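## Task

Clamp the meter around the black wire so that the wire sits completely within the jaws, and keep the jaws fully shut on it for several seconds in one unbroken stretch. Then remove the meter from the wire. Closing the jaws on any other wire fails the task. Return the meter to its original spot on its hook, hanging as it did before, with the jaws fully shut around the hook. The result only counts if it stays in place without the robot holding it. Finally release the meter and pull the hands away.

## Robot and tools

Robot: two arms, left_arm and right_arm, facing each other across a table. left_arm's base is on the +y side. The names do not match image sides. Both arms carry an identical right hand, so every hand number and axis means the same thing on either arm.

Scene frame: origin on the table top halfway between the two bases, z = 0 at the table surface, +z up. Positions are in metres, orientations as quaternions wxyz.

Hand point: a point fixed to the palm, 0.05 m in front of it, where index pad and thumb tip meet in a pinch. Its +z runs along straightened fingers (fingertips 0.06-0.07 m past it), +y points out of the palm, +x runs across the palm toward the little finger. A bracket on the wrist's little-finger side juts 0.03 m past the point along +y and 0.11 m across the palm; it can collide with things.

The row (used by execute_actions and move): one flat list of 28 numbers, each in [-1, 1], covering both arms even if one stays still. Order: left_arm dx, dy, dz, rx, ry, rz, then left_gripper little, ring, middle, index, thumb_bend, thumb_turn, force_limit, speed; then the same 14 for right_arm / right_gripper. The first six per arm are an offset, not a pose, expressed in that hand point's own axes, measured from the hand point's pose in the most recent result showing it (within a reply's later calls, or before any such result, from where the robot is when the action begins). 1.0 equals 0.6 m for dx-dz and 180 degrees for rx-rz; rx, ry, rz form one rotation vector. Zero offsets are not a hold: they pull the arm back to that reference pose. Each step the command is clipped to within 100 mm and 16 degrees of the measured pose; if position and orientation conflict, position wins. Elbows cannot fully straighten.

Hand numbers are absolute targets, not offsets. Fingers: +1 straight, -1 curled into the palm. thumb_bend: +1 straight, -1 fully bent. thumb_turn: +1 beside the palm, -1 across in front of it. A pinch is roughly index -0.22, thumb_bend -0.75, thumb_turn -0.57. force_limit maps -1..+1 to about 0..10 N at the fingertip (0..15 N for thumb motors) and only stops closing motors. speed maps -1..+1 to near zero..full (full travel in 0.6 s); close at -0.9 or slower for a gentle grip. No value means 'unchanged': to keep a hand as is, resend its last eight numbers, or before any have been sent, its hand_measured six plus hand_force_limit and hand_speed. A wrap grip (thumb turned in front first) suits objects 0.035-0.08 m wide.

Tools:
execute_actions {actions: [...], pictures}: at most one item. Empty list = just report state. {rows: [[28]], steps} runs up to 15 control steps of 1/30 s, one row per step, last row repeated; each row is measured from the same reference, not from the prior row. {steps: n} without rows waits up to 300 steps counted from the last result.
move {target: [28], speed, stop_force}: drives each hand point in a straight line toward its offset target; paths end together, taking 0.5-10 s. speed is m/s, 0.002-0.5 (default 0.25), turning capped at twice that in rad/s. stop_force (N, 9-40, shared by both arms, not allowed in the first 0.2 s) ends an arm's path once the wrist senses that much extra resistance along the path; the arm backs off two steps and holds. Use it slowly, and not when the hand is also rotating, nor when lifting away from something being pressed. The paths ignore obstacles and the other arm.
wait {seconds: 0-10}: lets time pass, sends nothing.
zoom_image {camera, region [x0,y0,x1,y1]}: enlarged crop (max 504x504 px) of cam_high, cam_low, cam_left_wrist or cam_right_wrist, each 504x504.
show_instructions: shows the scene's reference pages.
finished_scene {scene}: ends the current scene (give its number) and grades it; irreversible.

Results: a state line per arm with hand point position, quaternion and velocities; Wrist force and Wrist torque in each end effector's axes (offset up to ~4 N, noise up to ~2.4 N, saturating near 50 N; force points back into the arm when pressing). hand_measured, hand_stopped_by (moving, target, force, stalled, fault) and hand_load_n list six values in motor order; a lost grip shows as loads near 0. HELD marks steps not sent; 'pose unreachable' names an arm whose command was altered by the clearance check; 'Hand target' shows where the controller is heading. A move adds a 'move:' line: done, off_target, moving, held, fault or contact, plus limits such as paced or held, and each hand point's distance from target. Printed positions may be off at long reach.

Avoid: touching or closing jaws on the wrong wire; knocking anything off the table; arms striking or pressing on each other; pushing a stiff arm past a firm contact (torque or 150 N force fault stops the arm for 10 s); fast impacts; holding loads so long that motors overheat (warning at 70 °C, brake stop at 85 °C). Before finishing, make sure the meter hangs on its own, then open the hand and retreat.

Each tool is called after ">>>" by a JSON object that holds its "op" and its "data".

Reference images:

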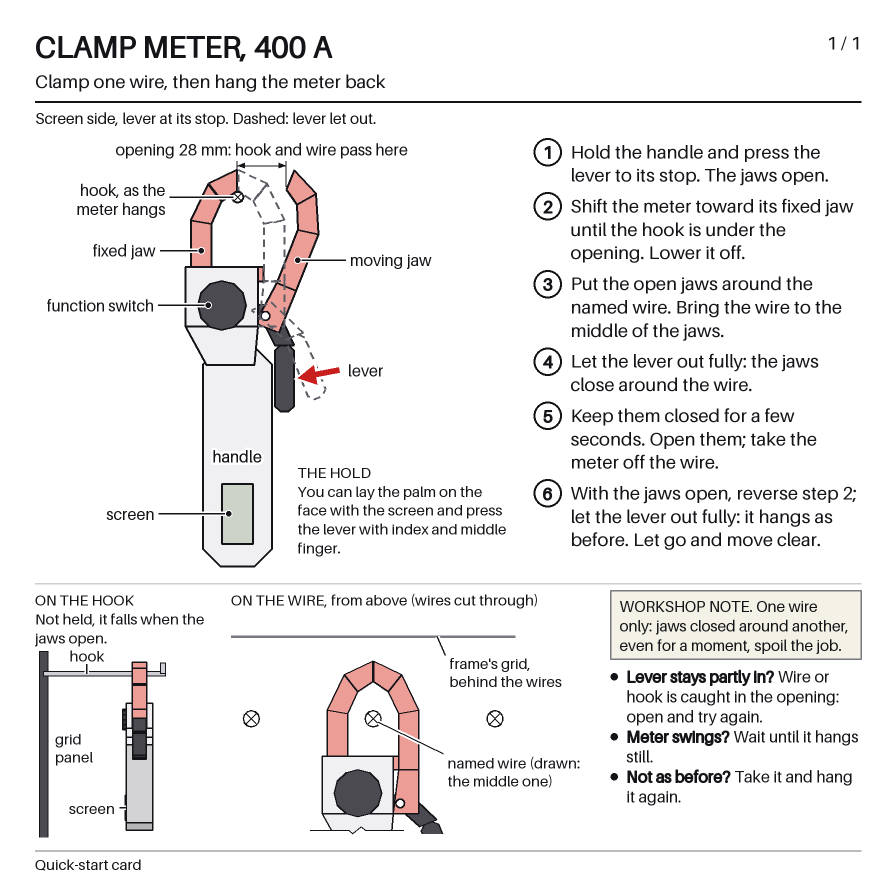

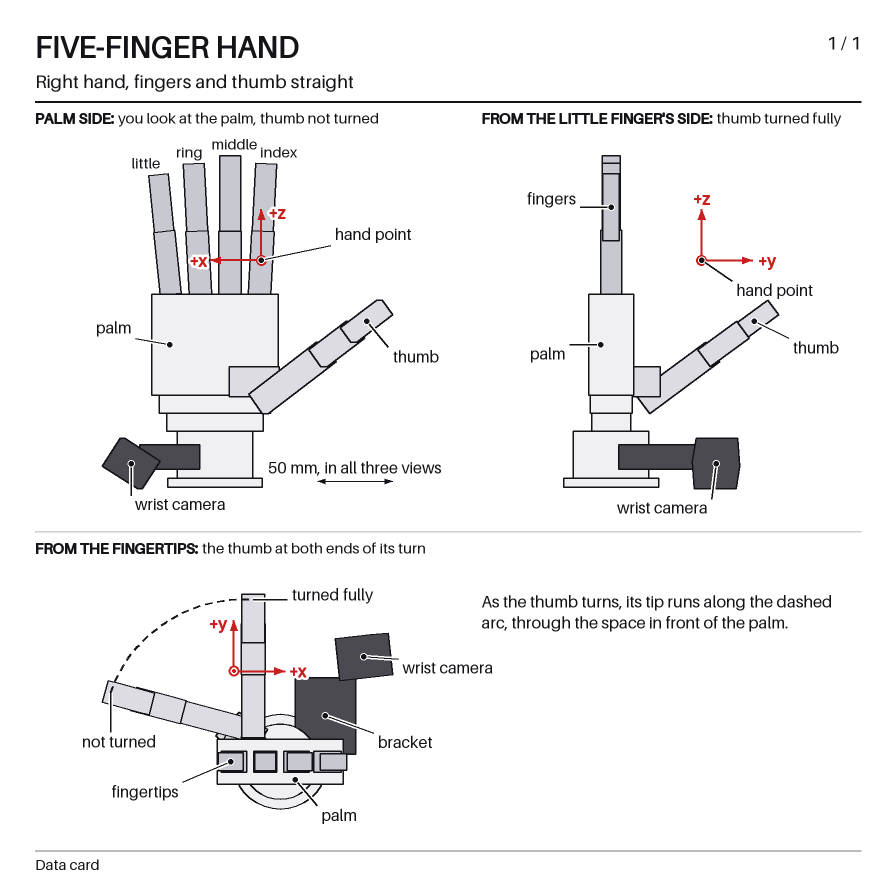

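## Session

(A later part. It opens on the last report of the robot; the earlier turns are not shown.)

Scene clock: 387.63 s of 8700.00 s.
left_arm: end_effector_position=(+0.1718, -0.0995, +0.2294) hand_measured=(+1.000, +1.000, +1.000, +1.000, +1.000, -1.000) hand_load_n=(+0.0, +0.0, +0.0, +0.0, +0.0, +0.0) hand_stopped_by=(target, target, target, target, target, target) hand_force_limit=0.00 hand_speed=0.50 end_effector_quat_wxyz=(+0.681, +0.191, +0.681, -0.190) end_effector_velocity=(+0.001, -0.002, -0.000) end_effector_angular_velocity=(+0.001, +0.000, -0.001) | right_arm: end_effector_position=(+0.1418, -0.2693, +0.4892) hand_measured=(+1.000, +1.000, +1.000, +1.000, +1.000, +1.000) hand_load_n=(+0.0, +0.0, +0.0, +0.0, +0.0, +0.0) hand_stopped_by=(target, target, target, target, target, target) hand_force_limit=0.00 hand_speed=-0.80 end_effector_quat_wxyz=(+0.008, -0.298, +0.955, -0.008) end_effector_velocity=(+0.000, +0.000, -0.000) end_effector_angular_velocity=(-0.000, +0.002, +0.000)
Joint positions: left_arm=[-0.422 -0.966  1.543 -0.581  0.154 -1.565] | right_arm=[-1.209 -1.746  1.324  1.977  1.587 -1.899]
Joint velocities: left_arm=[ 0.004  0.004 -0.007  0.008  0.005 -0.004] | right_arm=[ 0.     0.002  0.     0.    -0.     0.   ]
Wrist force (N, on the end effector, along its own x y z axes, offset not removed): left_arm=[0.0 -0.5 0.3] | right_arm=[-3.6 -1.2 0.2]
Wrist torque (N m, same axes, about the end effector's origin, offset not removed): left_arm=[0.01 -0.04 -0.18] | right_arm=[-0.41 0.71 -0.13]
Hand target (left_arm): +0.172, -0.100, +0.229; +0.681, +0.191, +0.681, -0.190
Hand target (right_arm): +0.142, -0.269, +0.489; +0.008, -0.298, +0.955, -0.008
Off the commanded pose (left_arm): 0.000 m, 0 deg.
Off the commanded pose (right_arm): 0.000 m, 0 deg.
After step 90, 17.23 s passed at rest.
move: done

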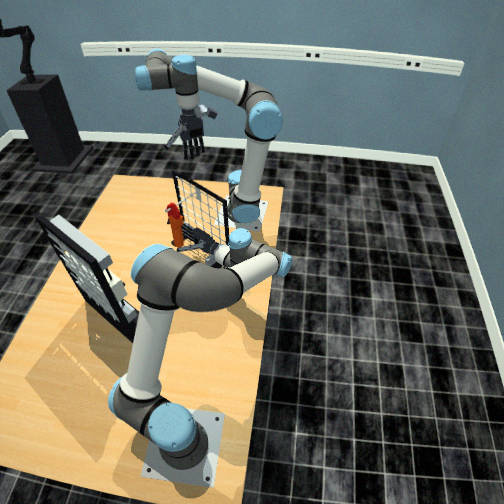

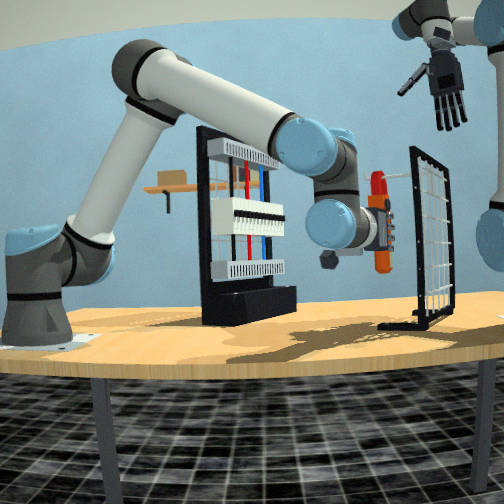

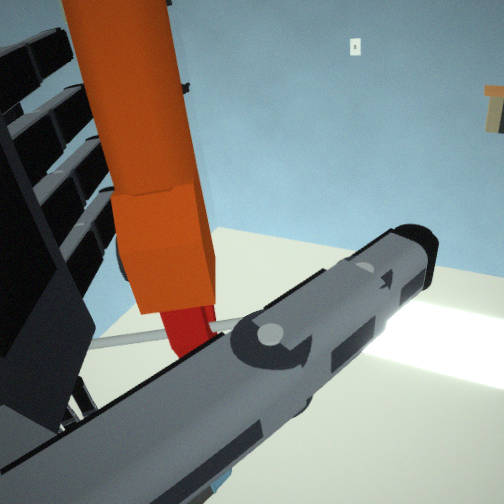

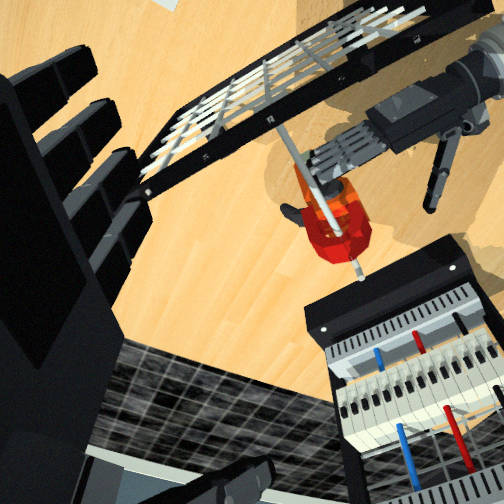

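>>> {"op": "move", "data": {"target": [0,-0.02,0,0,0,0, 1,1,1,1,1,-1,0,0.5, 0,0,0,0,0,0, 1,1,1,1,1,1,0,-0.8], "speed": 0.05}}

>>> {"op": "move", "data": {"target": [0,0,0.15,0,0,0, 1,1,1,1,1,-1,0,0.5, 0,0,0,0,0,0, 1,1,1,1,1,1,0,-0.8], "speed": 0.08}}

>>> {"op": "zoom_image", "data": {"camera": "cam_right_wrist", "region": [180, 40, 504, 300]}}

Scene clock: 399.97 s of 8700.00 s.
left_arm: end_effector_position=(+0.1658, -0.1095, +0.2294) hand_measured=(+1.000, +1.000, +1.000, +1.000, +1.000, -1.000) hand_load_n=(+0.0, +0.0, +0.0, +0.0, +0.0, +0.0) hand_stopped_by=(target, target, target, target, target, target) hand_force_limit=0.00 hand_speed=0.50 end_effector_quat_wxyz=(+0.681, +0.191, +0.680, -0.190) end_effector_velocity=(-0.001, -0.002, -0.001) end_effector_angular_velocity=(+0.001, +0.000, +0.001) | right_arm: end_effector_position=(+0.1418, -0.2693, +0.4892) hand_measured=(+1.000, +1.000, +1.000, +1.000, +1.000, +1.000) hand_load_n=(+0.0, +0.0, +0.0, +0.0, +0.0, +0.0) hand_stopped_by=(target, target, target, target, target, target) hand_force_limit=0.00 hand_speed=-0.80 end_effector_quat_wxyz=(+0.008, -0.298, +0.955, -0.008) end_effector_velocity=(+0.000, +0.000, +0.000) end_effector_angular_velocity=(+0.001, -0.000, +0.000)
Joint positions: left_arm=[-0.425 -0.944  1.505 -0.566  0.151 -1.563] | right_arm=[-1.209 -1.746  1.324  1.977  1.587 -1.899]
Joint velocities: left_arm=[ 0.001  0.007 -0.011  0.01  -0.001 -0.005] | right_arm=[ 0.     0.001 -0.002  0.    -0.001  0.   ]
Wrist force (N, on the end effector, along its own x y z axes, offset not removed): left_arm=[-1.3 0.1 -2.5] | right_arm=[-3.3 -0.7 -1.2]
Wrist torque (N m, same axes, about the end effector's origin, offset not removed): left_arm=[0.08 0.18 -0.37] | right_arm=[-0.23 0.61 -0.14]
Hand target (left_arm): +0.166, -0.110, +0.229; +0.681, +0.191, +0.681, -0.190
Hand target (right_arm): +0.142, -0.269, +0.489; +0.008, -0.298, +0.955, -0.008
Off the commanded pose (left_arm): 0.000 m, 0 deg.
Off the commanded pose (right_arm): 0.000 m, 0 deg.
After step 90, 8.53 s passed at rest.
move: done

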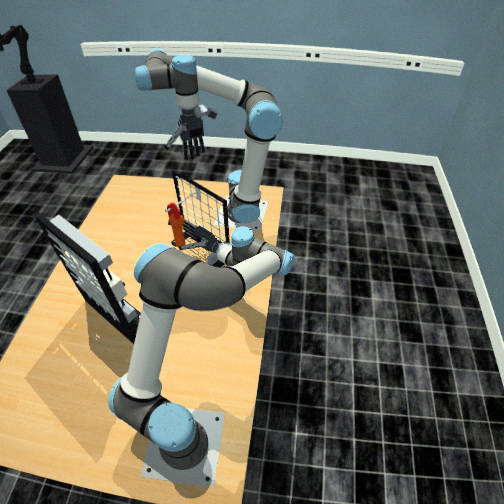

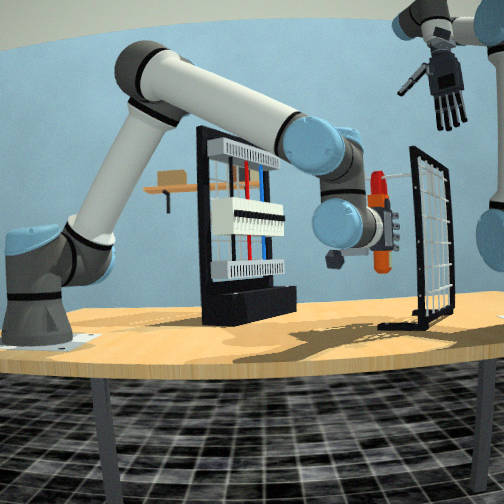

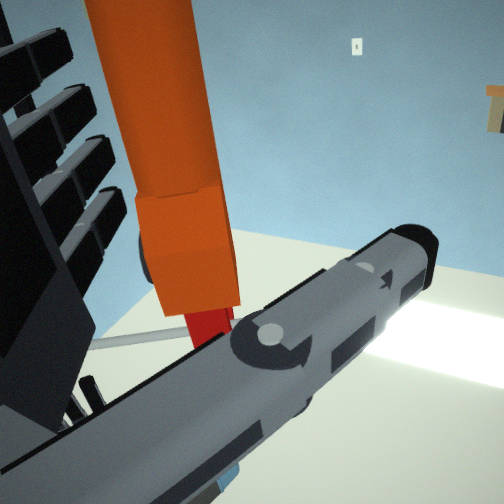

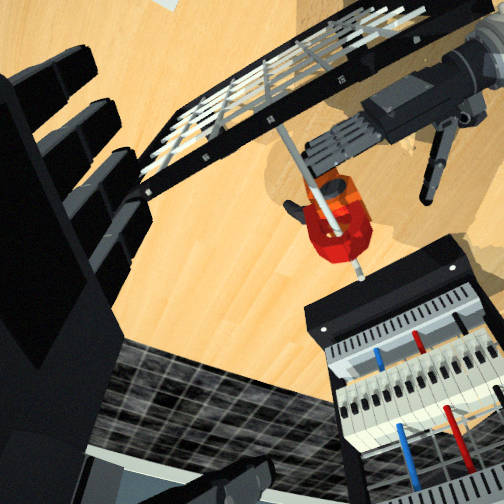

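Scene clock: 401.60 s of 8700.00 s.
left_arm: end_effector_position=(+0.2424, -0.1561, +0.2295) hand_measured=(+1.000, +1.000, +1.000, +1.000, +1.000, -1.000) hand_load_n=(+0.0, +0.0, +0.0, +0.0, +0.0, +0.0) hand_stopped_by=(target, target, target, target, target, target) hand_force_limit=0.00 hand_speed=0.50 end_effector_quat_wxyz=(+0.682, +0.191, +0.680, -0.190) end_effector_velocity=(+0.002, -0.002, +0.000) end_effector_angular_velocity=(-0.001, +0.001, -0.001) | right_arm: end_effector_position=(+0.1418, -0.2693, +0.4892) hand_measured=(+1.000, +1.000, +1.000, +1.000, +1.000, +1.000) hand_load_n=(+0.0, +0.0, +0.0, +0.0, +0.0, +0.0) hand_stopped_by=(target, target, target, target, target, target) hand_force_limit=0.00 hand_speed=-0.80 end_effector_quat_wxyz=(+0.008, -0.298, +0.955, -0.008) end_effector_velocity=(+0.001, +0.000, -0.000) end_effector_angular_velocity=(-0.001, +0.002, +0.000)
Joint positions: left_arm=[-0.279 -0.863  1.361 -0.502  0.297 -1.564] | right_arm=[-1.209 -1.746  1.324  1.977  1.587 -1.899]
Joint velocities: left_arm=[ 0.003  0.003 -0.007  0.005  0.004 -0.002] | right_arm=[0.    0.002 0.    0.    0.    0.   ]
Wrist force (N, on the end effector, along its own x y z axes, offset not removed): left_arm=[1.3 -1.3 1.1] | right_arm=[-2.7 -0.4 0.1]
Wrist torque (N m, same axes, about the end effector's origin, offset not removed): left_arm=[-0.22 -0.25 -0.18] | right_arm=[-0.21 0.47 -0.06]
Hand target (left_arm): +0.243, -0.156, +0.230; +0.682, +0.191, +0.680, -0.190
Hand target (right_arm): +0.142, -0.269, +0.489; +0.008, -0.298, +0.955, -0.008
Off the commanded pose (left_arm): 0.000 m, 0 deg.
Off the commanded pose (right_arm): 0.000 m, 0 deg.
move: done

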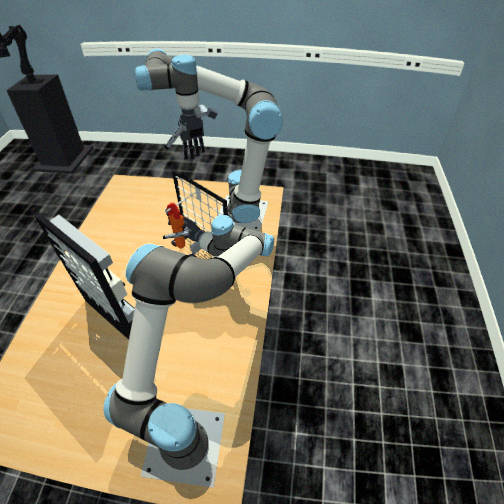

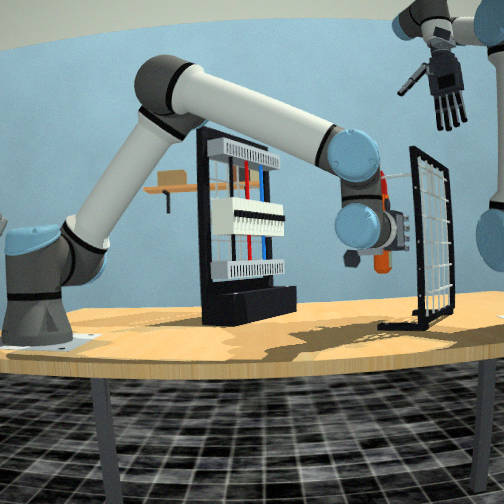

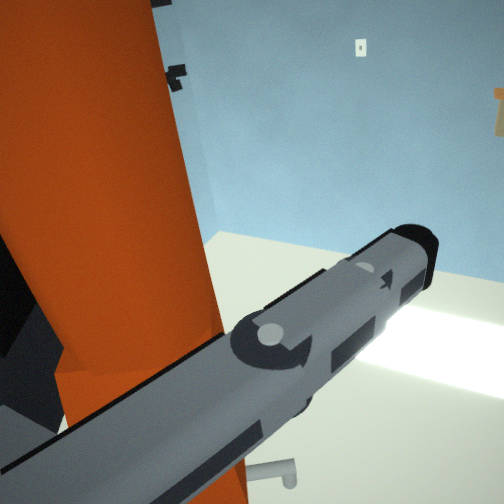

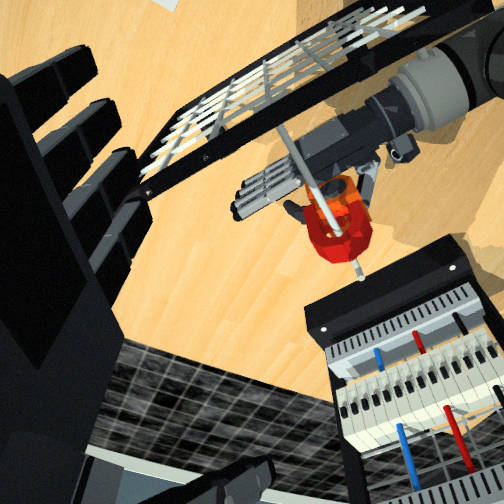

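Region (180, 40, 504, 300) of cam_right_wrist's 504x504 image, scaled by 1.556, with more detail than that image has; it fills the top 404 rows of this view, and the rest is white.

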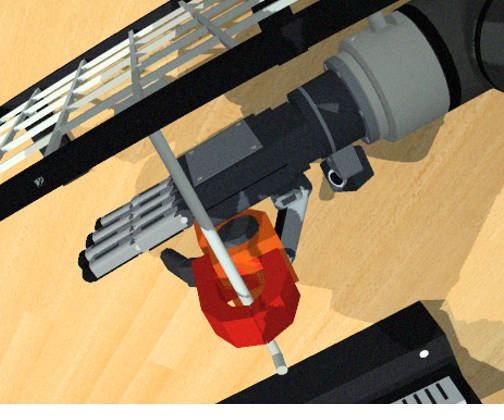

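>>> {"op": "move", "data": {"target": [0,0,0,0,0,0, -1,-1,1,1,-1,-1,0.6,-0.6, 0,0,0,0,0,0, 1,1,1,1,1,1,0,-0.8]}}

>>> {"op": "zoom_image", "data": {"camera": "cam_right_wrist", "region": [180, 40, 504, 300]}}

Scene clock: 415.83 s of 8700.00 s.
left_arm: end_effector_position=(+0.2424, -0.1561, +0.2295) hand_measured=(-0.740, -0.720, +1.000, +1.000, -0.606, -1.000) hand_load_n=(+11.0, +9.5, +0.0, +0.0, +12.5, +0.5) hand_stopped_by=(force, force, target, target, force, target) hand_force_limit=0.60 hand_speed=-0.60 end_effector_quat_wxyz=(+0.682, +0.191, +0.680, -0.190) end_effector_velocity=(-0.000, +0.000, +0.000) end_effector_angular_velocity=(-0.001, +0.000, +0.001) | right_arm: end_effector_position=(+0.1418, -0.2693, +0.4892) hand_measured=(+1.000, +1.000, +1.000, +1.000, +1.000, +1.000) hand_load_n=(+0.0, +0.0, +0.0, +0.0, +0.0, +0.0) hand_stopped_by=(target, target, target, target, target, target) hand_force_limit=0.00 hand_speed=-0.80 end_effector_quat_wxyz=(+0.008, -0.298, +0.955, -0.008) end_effector_velocity=(+0.001, +0.000, -0.000) end_effector_angular_velocity=(+0.000, +0.002, +0.000)
Joint positions: left_arm=[-0.279 -0.863  1.361 -0.502  0.297 -1.564] | right_arm=[-1.209 -1.746  1.324  1.977  1.587 -1.899]
Joint velocities: left_arm=[-0.    -0.     0.    -0.001 -0.002  0.   ] | right_arm=[-0.     0.002 -0.     0.    -0.001 -0.   ]
Wrist force (N, on the end effector, along its own x y z axes, offset not removed): left_arm=[0.4 -1.9 -0.9] | right_arm=[-2.6 -1.8 0.8]
Wrist torque (N m, same axes, about the end effector's origin, offset not removed): left_arm=[0.00 -0.07 -0.23] | right_arm=[-0.53 0.52 -0.10]
Hand target (left_arm): +0.242, -0.156, +0.230; +0.682, +0.191, +0.680, -0.190
Hand target (right_arm): +0.142, -0.269, +0.489; +0.008, -0.298, +0.955, -0.008
Off the commanded pose (left_arm): 0.000 m, 0 deg.
Off the commanded pose (right_arm): 0.000 m, 0 deg.
After step 90, 7.07 s passed at rest.
move: done

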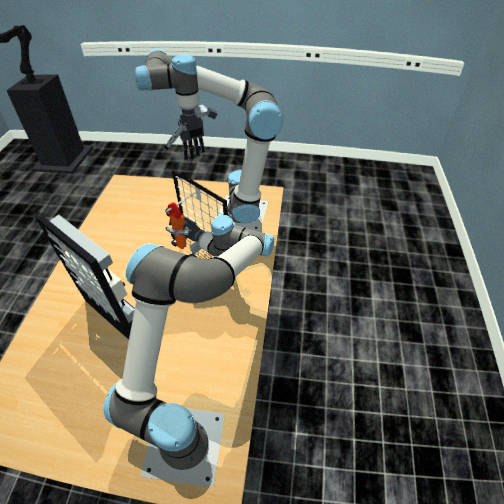

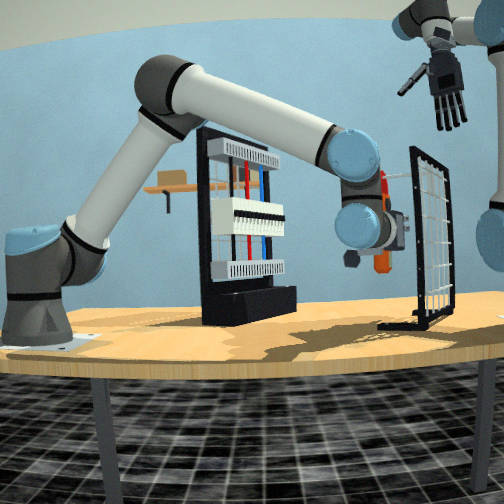

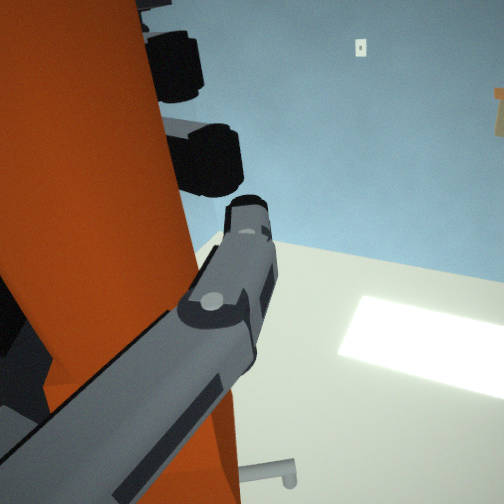

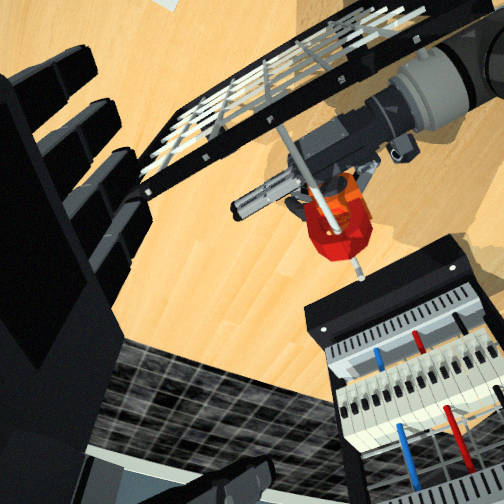

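Region (180, 40, 504, 300) of cam_right_wrist's 504x504 image, scaled by 1.556, with more detail than that image has; it fills the top 404 rows of this view, and the rest is white.

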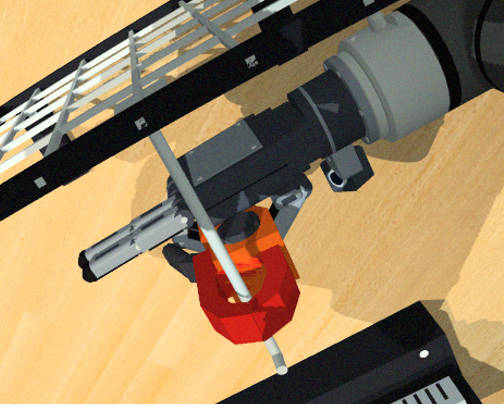

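>>> {"op": "move", "data": {"target": [0,0,0,0,0,0, -1,-1,-1,-1,-1,-1,1.0,-0.6, 0,0,0,0,0,0, 1,1,1,1,1,1,0,-0.8]}}

>>> {"op": "zoom_image", "data": {"camera": "cam_right_wrist", "region": [180, 40, 504, 300]}}

Scene clock: 422.77 s of 8700.00 s.
left_arm: end_effector_position=(+0.2424, -0.1561, +0.2295) hand_measured=(-0.740, -0.720, -0.260, -0.300, -0.606, -1.000) hand_load_n=(+9.5, +8.5, +10.0, +11.5, +13.5, -1.0) hand_stopped_by=(force, force, force, force, force, target) hand_force_limit=1.00 hand_speed=-0.60 end_effector_quat_wxyz=(+0.682, +0.191, +0.680, -0.190) end_effector_velocity=(+0.000, +0.000, +0.000) end_effector_angular_velocity=(-0.003, +0.001, +0.001) | right_arm: end_effector_position=(+0.1418, -0.2693, +0.4892) hand_measured=(+1.000, +1.000, +1.000, +1.000, +1.000, +1.000) hand_load_n=(+0.0, +0.0, +0.0, +0.0, +0.0, +0.0) hand_stopped_by=(target, target, target, target, target, target) hand_force_limit=0.00 hand_speed=-0.80 end_effector_quat_wxyz=(+0.008, -0.298, +0.955, -0.008) end_effector_velocity=(-0.000, -0.000, +0.000) end_effector_angular_velocity=(+0.000, -0.001, -0.000)
Joint positions: left_arm=[-0.279 -0.863  1.361 -0.502  0.297 -1.564] | right_arm=[-1.209 -1.746  1.324  1.977  1.587 -1.899]
Joint velocities: left_arm=[ 0.    -0.001 -0.    -0.    -0.001 -0.002] | right_arm=[-0.    -0.001 -0.     0.     0.     0.   ]
Wrist force (N, on the end effector, along its own x y z axes, offset not removed): left_arm=[-0.1 -3.1 0.3] | right_arm=[-2.8 -1.0 -0.3]
Wrist torque (N m, same axes, about the end effector's origin, offset not removed): left_arm=[-0.35 0.18 -0.39] | right_arm=[-0.31 0.53 -0.05]
Hand target (left_arm): +0.242, -0.156, +0.230; +0.682, +0.191, +0.680, -0.190
Hand target (right_arm): +0.142, -0.269, +0.489; +0.008, -0.298, +0.955, -0.008
Off the commanded pose (left_arm): 0.000 m, 0 deg.
Off the commanded pose (right_arm): 0.000 m, 0 deg.
After step 90, 1.70 s passed at rest.
move: done

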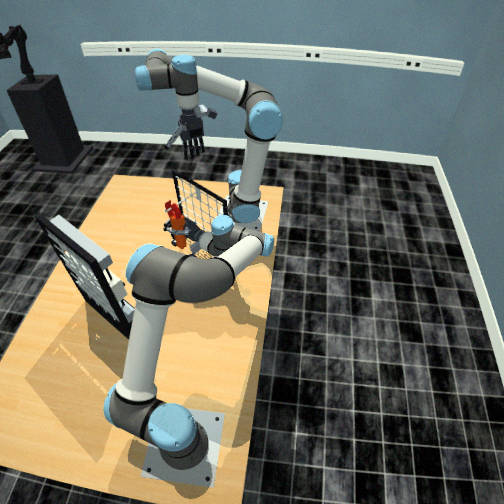

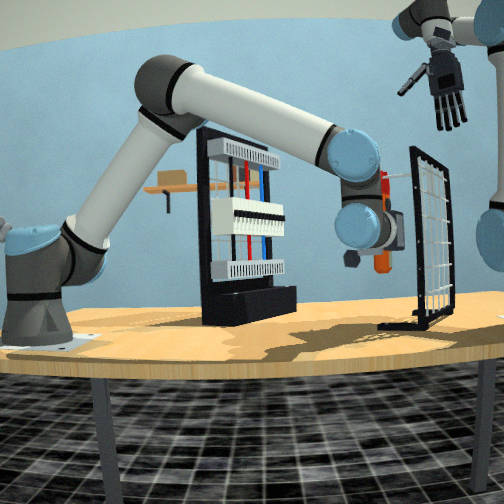

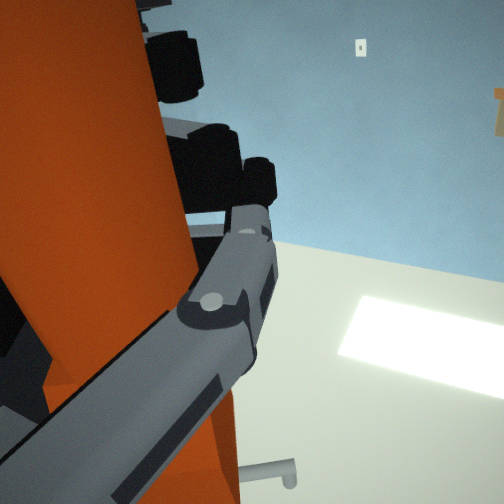

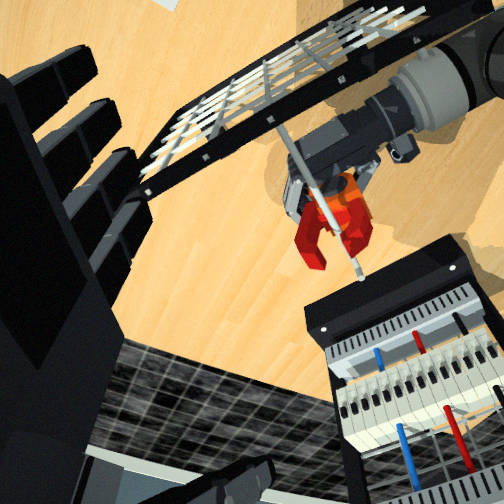

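Region (180, 40, 504, 300) of cam_right_wrist's 504x504 image, scaled by 1.556, with more detail than that image has; it fills the top 404 rows of this view, and the rest is white.

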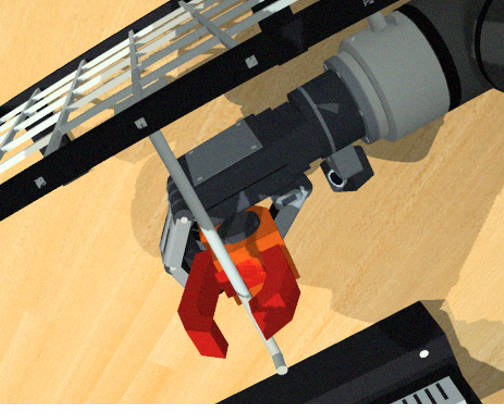

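>>> {"op": "move", "data": {"target": [-0.003,0,-0.0233,0,0,0, -1,-1,-1,-1,-1,-1,1.0,-0.6, 0,0,0,0,0,0, 1,1,1,1,1,1,0,-0.8], "speed": 0.03}}

>>> {"op": "zoom_image", "data": {"camera": "cam_right_wrist", "region": [240, 140, 420, 300]}}

Scene clock: 431.07 s of 8700.00 s.
left_arm: end_effector_position=(+0.2307, -0.1490, +0.2312) hand_measured=(-0.740, -0.720, -0.260, -0.300, -0.606, -1.000) hand_load_n=(+9.5, +8.5, +10.0, +11.5, +13.5, -1.0) hand_stopped_by=(force, force, force, force, force, target) hand_force_limit=1.00 hand_speed=-0.60 end_effector_quat_wxyz=(+0.682, +0.191, +0.680, -0.190) end_effector_velocity=(-0.003, +0.001, +0.001) end_effector_angular_velocity=(+0.000, -0.001, -0.001) | right_arm: end_effector_position=(+0.1418, -0.2693, +0.4892) hand_measured=(+1.000, +1.000, +1.000, +1.000, +1.000, +1.000) hand_load_n=(+0.0, +0.0, +0.0, +0.0, +0.0, +0.0) hand_stopped_by=(target, target, target, target, target, target) hand_force_limit=0.00 hand_speed=-0.80 end_effector_quat_wxyz=(+0.008, -0.298, +0.955, -0.008) end_effector_velocity=(+0.000, +0.000, +0.000) end_effector_angular_velocity=(-0.000, -0.001, +0.000)
Joint positions: left_arm=[-0.3   -0.879  1.385 -0.51   0.276 -1.565] | right_arm=[-1.209 -1.746  1.324  1.977  1.587 -1.899]
Joint velocities: left_arm=[-0.004 -0.003  0.005 -0.002 -0.004  0.002] | right_arm=[ 0.     0.001 -0.002  0.     0.    -0.   ]
Wrist force (N, on the end effector, along its own x y z axes, offset not removed): left_arm=[1.4 0.8 -1.6] | right_arm=[-3.3 -0.9 -0.7]
Wrist torque (N m, same axes, about the end effector's origin, offset not removed): left_arm=[0.46 -0.07 -0.18] | right_arm=[-0.35 0.58 -0.16]
Hand target (left_arm): +0.230, -0.149, +0.231; +0.682, +0.191, +0.680, -0.190
Hand target (right_arm): +0.142, -0.269, +0.489; +0.008, -0.298, +0.955, -0.008
Off the commanded pose (left_arm): 0.000 m, 0 deg.
Off the commanded pose (right_arm): 0.000 m, 0 deg.
After step 90, 4.47 s passed at rest.
move: done

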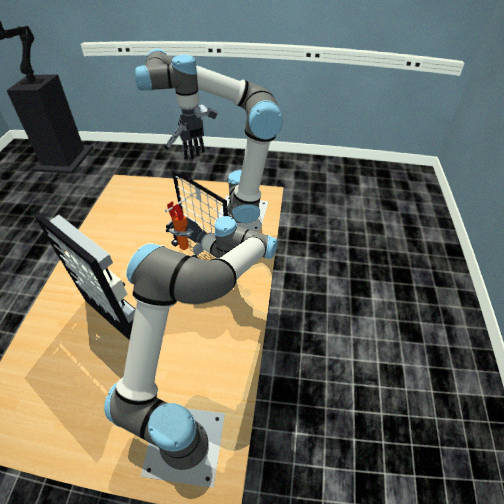

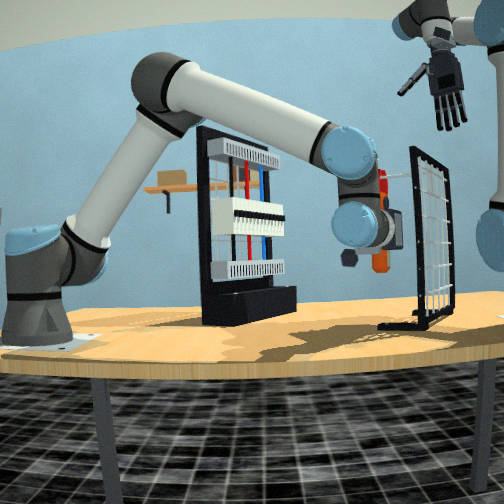

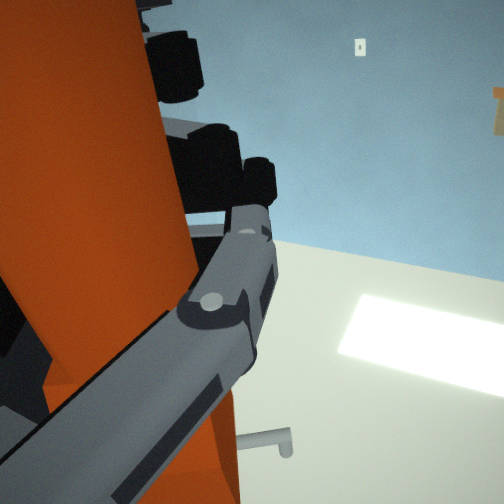

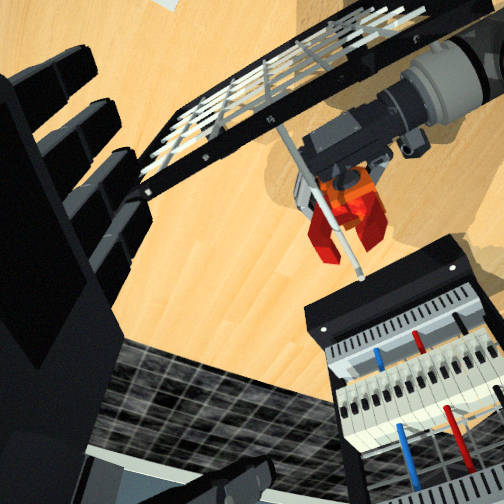

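Region (240, 140, 420, 300) of cam_right_wrist's 504x504 image, scaled by 2.800, with more detail than that image has.

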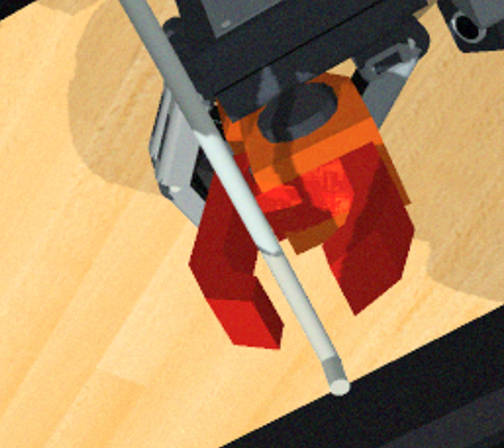

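>>> {"op": "move", "data": {"target": [0.0,0,0.005,0,0,0, -1,-1,-1,-1,-1,-1,1.0,-0.6, 0,0,0,0,0,0, 1,1,1,1,1,1,0,-0.8], "speed": 0.03}}

>>> {"op": "move", "data": {"target": [0.085,0,0,0,0,0, -1,-1,-1,-1,-1,-1,1.0,-0.6, 0,0,0,0,0,0, 1,1,1,1,1,1,0,-0.8], "speed": 0.04}}

Scene clock: 444.20 s of 8700.00 s.
left_arm: end_effector_position=(+0.2331, -0.1505, +0.2313) hand_measured=(-0.740, -0.720, -0.260, -0.300, -0.606, -1.000) hand_load_n=(+9.5, +8.5, +10.0, +11.5, +13.5, -1.0) hand_stopped_by=(force, force, force, force, force, target) hand_force_limit=1.00 hand_speed=-0.60 end_effector_quat_wxyz=(+0.682, +0.191, +0.680, -0.190) end_effector_velocity=(+0.002, -0.000, -0.000) end_effector_angular_velocity=(-0.001, +0.001, +0.001) | right_arm: end_effector_position=(+0.1418, -0.2693, +0.4892) hand_measured=(+1.000, +1.000, +1.000, +1.000, +1.000, +1.000) hand_load_n=(+0.0, +0.0, +0.0, +0.0, +0.0, +0.0) hand_stopped_by=(target, target, target, target, target, target) hand_force_limit=0.00 hand_speed=-0.80 end_effector_quat_wxyz=(+0.008, -0.298, +0.955, -0.008) end_effector_velocity=(+0.000, +0.000, -0.000) end_effector_angular_velocity=(+0.000, +0.001, +0.000)
Joint positions: left_arm=[-0.296 -0.876  1.38  -0.508  0.28  -1.564] | right_arm=[-1.209 -1.746  1.324  1.977  1.587 -1.899]
Joint velocities: left_arm=[ 0.003  0.002 -0.003  0.002  0.002 -0.002] | right_arm=[ 0.     0.001  0.    -0.    -0.001 -0.   ]
Wrist force (N, on the end effector, along its own x y z axes, offset not removed): left_arm=[2.8 -2.6 1.3] | right_arm=[-2.2 -0.8 -1.0]
Wrist torque (N m, same axes, about the end effector's origin, offset not removed): left_arm=[-0.36 -0.43 -0.22] | right_arm=[-0.25 0.42 -0.05]
Hand target (left_arm): +0.233, -0.151, +0.231; +0.682, +0.191, +0.680, -0.190
Hand target (right_arm): +0.142, -0.269, +0.489; +0.008, -0.298, +0.955, -0.008
Off the commanded pose (left_arm): 0.000 m, 0 deg.
Off the commanded pose (right_arm): 0.000 m, 0 deg.
After step 90, 9.43 s passed at rest.
move: done

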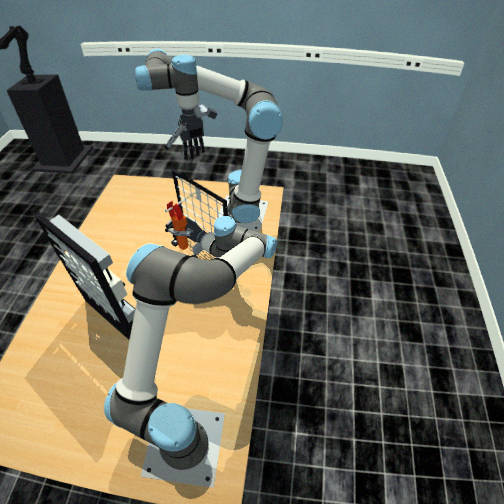

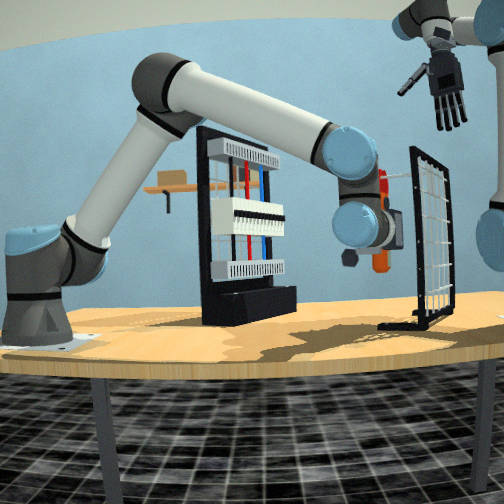

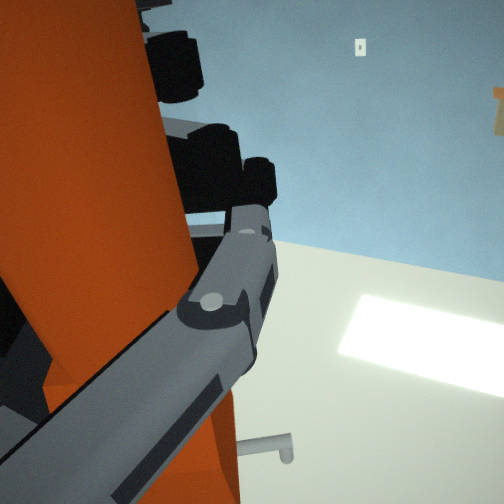

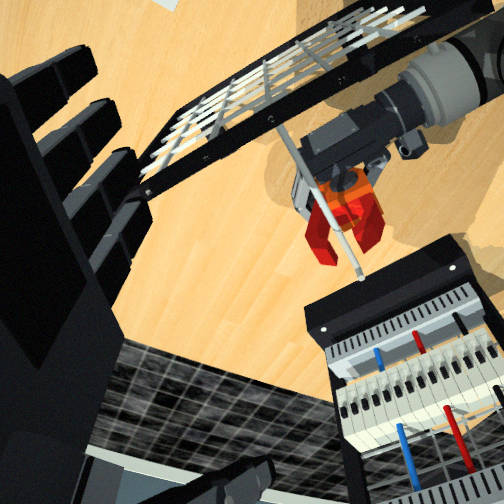

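Scene clock: 445.87 s of 8700.00 s.
left_arm: end_effector_position=(+0.2332, -0.1503, +0.1806) hand_measured=(-0.740, -0.720, -0.260, -0.300, -0.606, -1.000) hand_load_n=(+9.5, +8.5, +10.0, +11.5, +13.5, -1.0) hand_stopped_by=(force, force, force, force, force, target) hand_force_limit=1.00 hand_speed=-0.60 end_effector_quat_wxyz=(+0.682, +0.191, +0.680, -0.190) end_effector_velocity=(-0.001, -0.000, -0.003) end_effector_angular_velocity=(+0.001, -0.001, -0.001) | right_arm: end_effector_position=(+0.1418, -0.2693, +0.4892) hand_measured=(+1.000, +1.000, +1.000, +1.000, +1.000, +1.000) hand_load_n=(+0.0, +0.0, +0.0, +0.0, +0.0, +0.0) hand_stopped_by=(target, target, target, target, target, target) hand_force_limit=0.00 hand_speed=-0.80 end_effector_quat_wxyz=(+0.008, -0.298, +0.955, -0.008) end_effector_velocity=(+0.000, +0.000, +0.000) end_effector_angular_velocity=(+0.000, -0.001, +0.000)
Joint positions: left_arm=[-0.296 -0.813  1.415 -0.605  0.28  -1.565] | right_arm=[-1.209 -1.746  1.324  1.977  1.587 -1.899]
Joint velocities: left_arm=[-0.001  0.004  0.002 -0.008  0.     0.003] | right_arm=[ 0.     0.001 -0.001 -0.     0.    -0.   ]
Wrist force (N, on the end effector, along its own x y z axes, offset not removed): left_arm=[2.9 1.2 1.5] | right_arm=[-3.4 -1.7 -0.3]
Wrist torque (N m, same axes, about the end effector's origin, offset not removed): left_arm=[0.21 -0.42 -0.21] | right_arm=[-0.41 0.57 -0.13]
Hand target (left_arm): +0.233, -0.150, +0.180; +0.682, +0.191, +0.680, -0.190
Hand target (right_arm): +0.142, -0.269, +0.489; +0.008, -0.298, +0.955, -0.008
Off the commanded pose (left_arm): 0.000 m, 0 deg.
Off the commanded pose (right_arm): 0.000 m, 0 deg.
move: done

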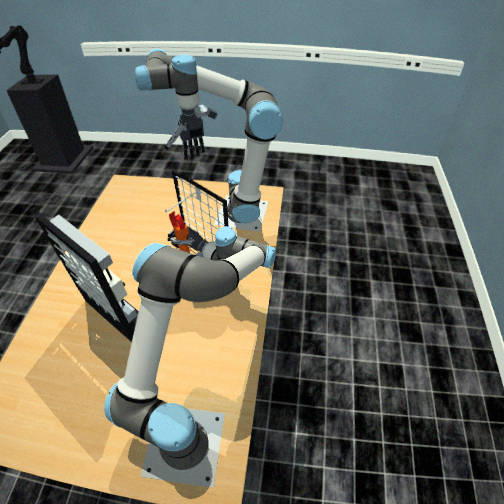

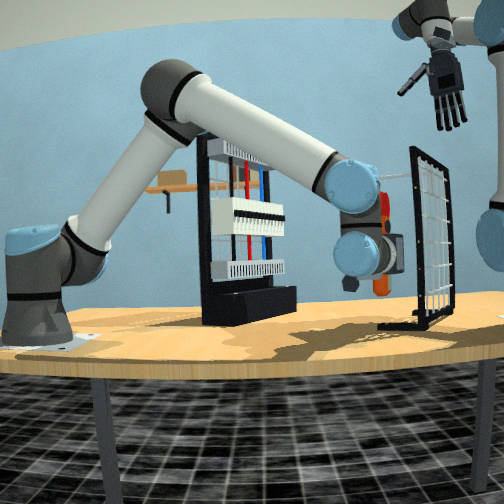

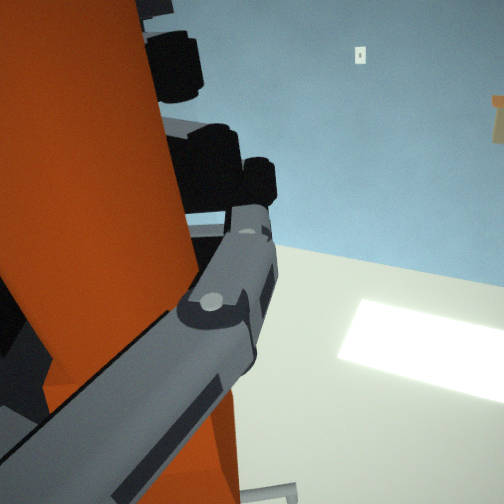

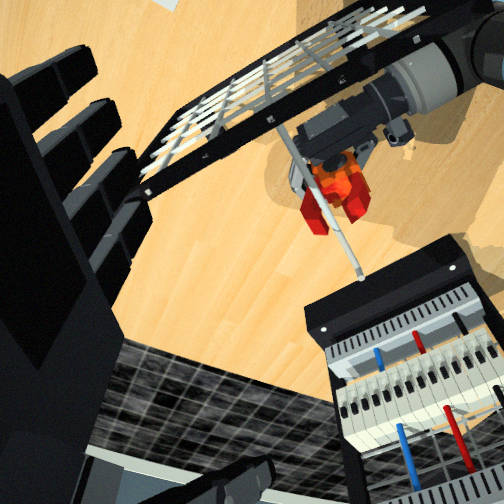

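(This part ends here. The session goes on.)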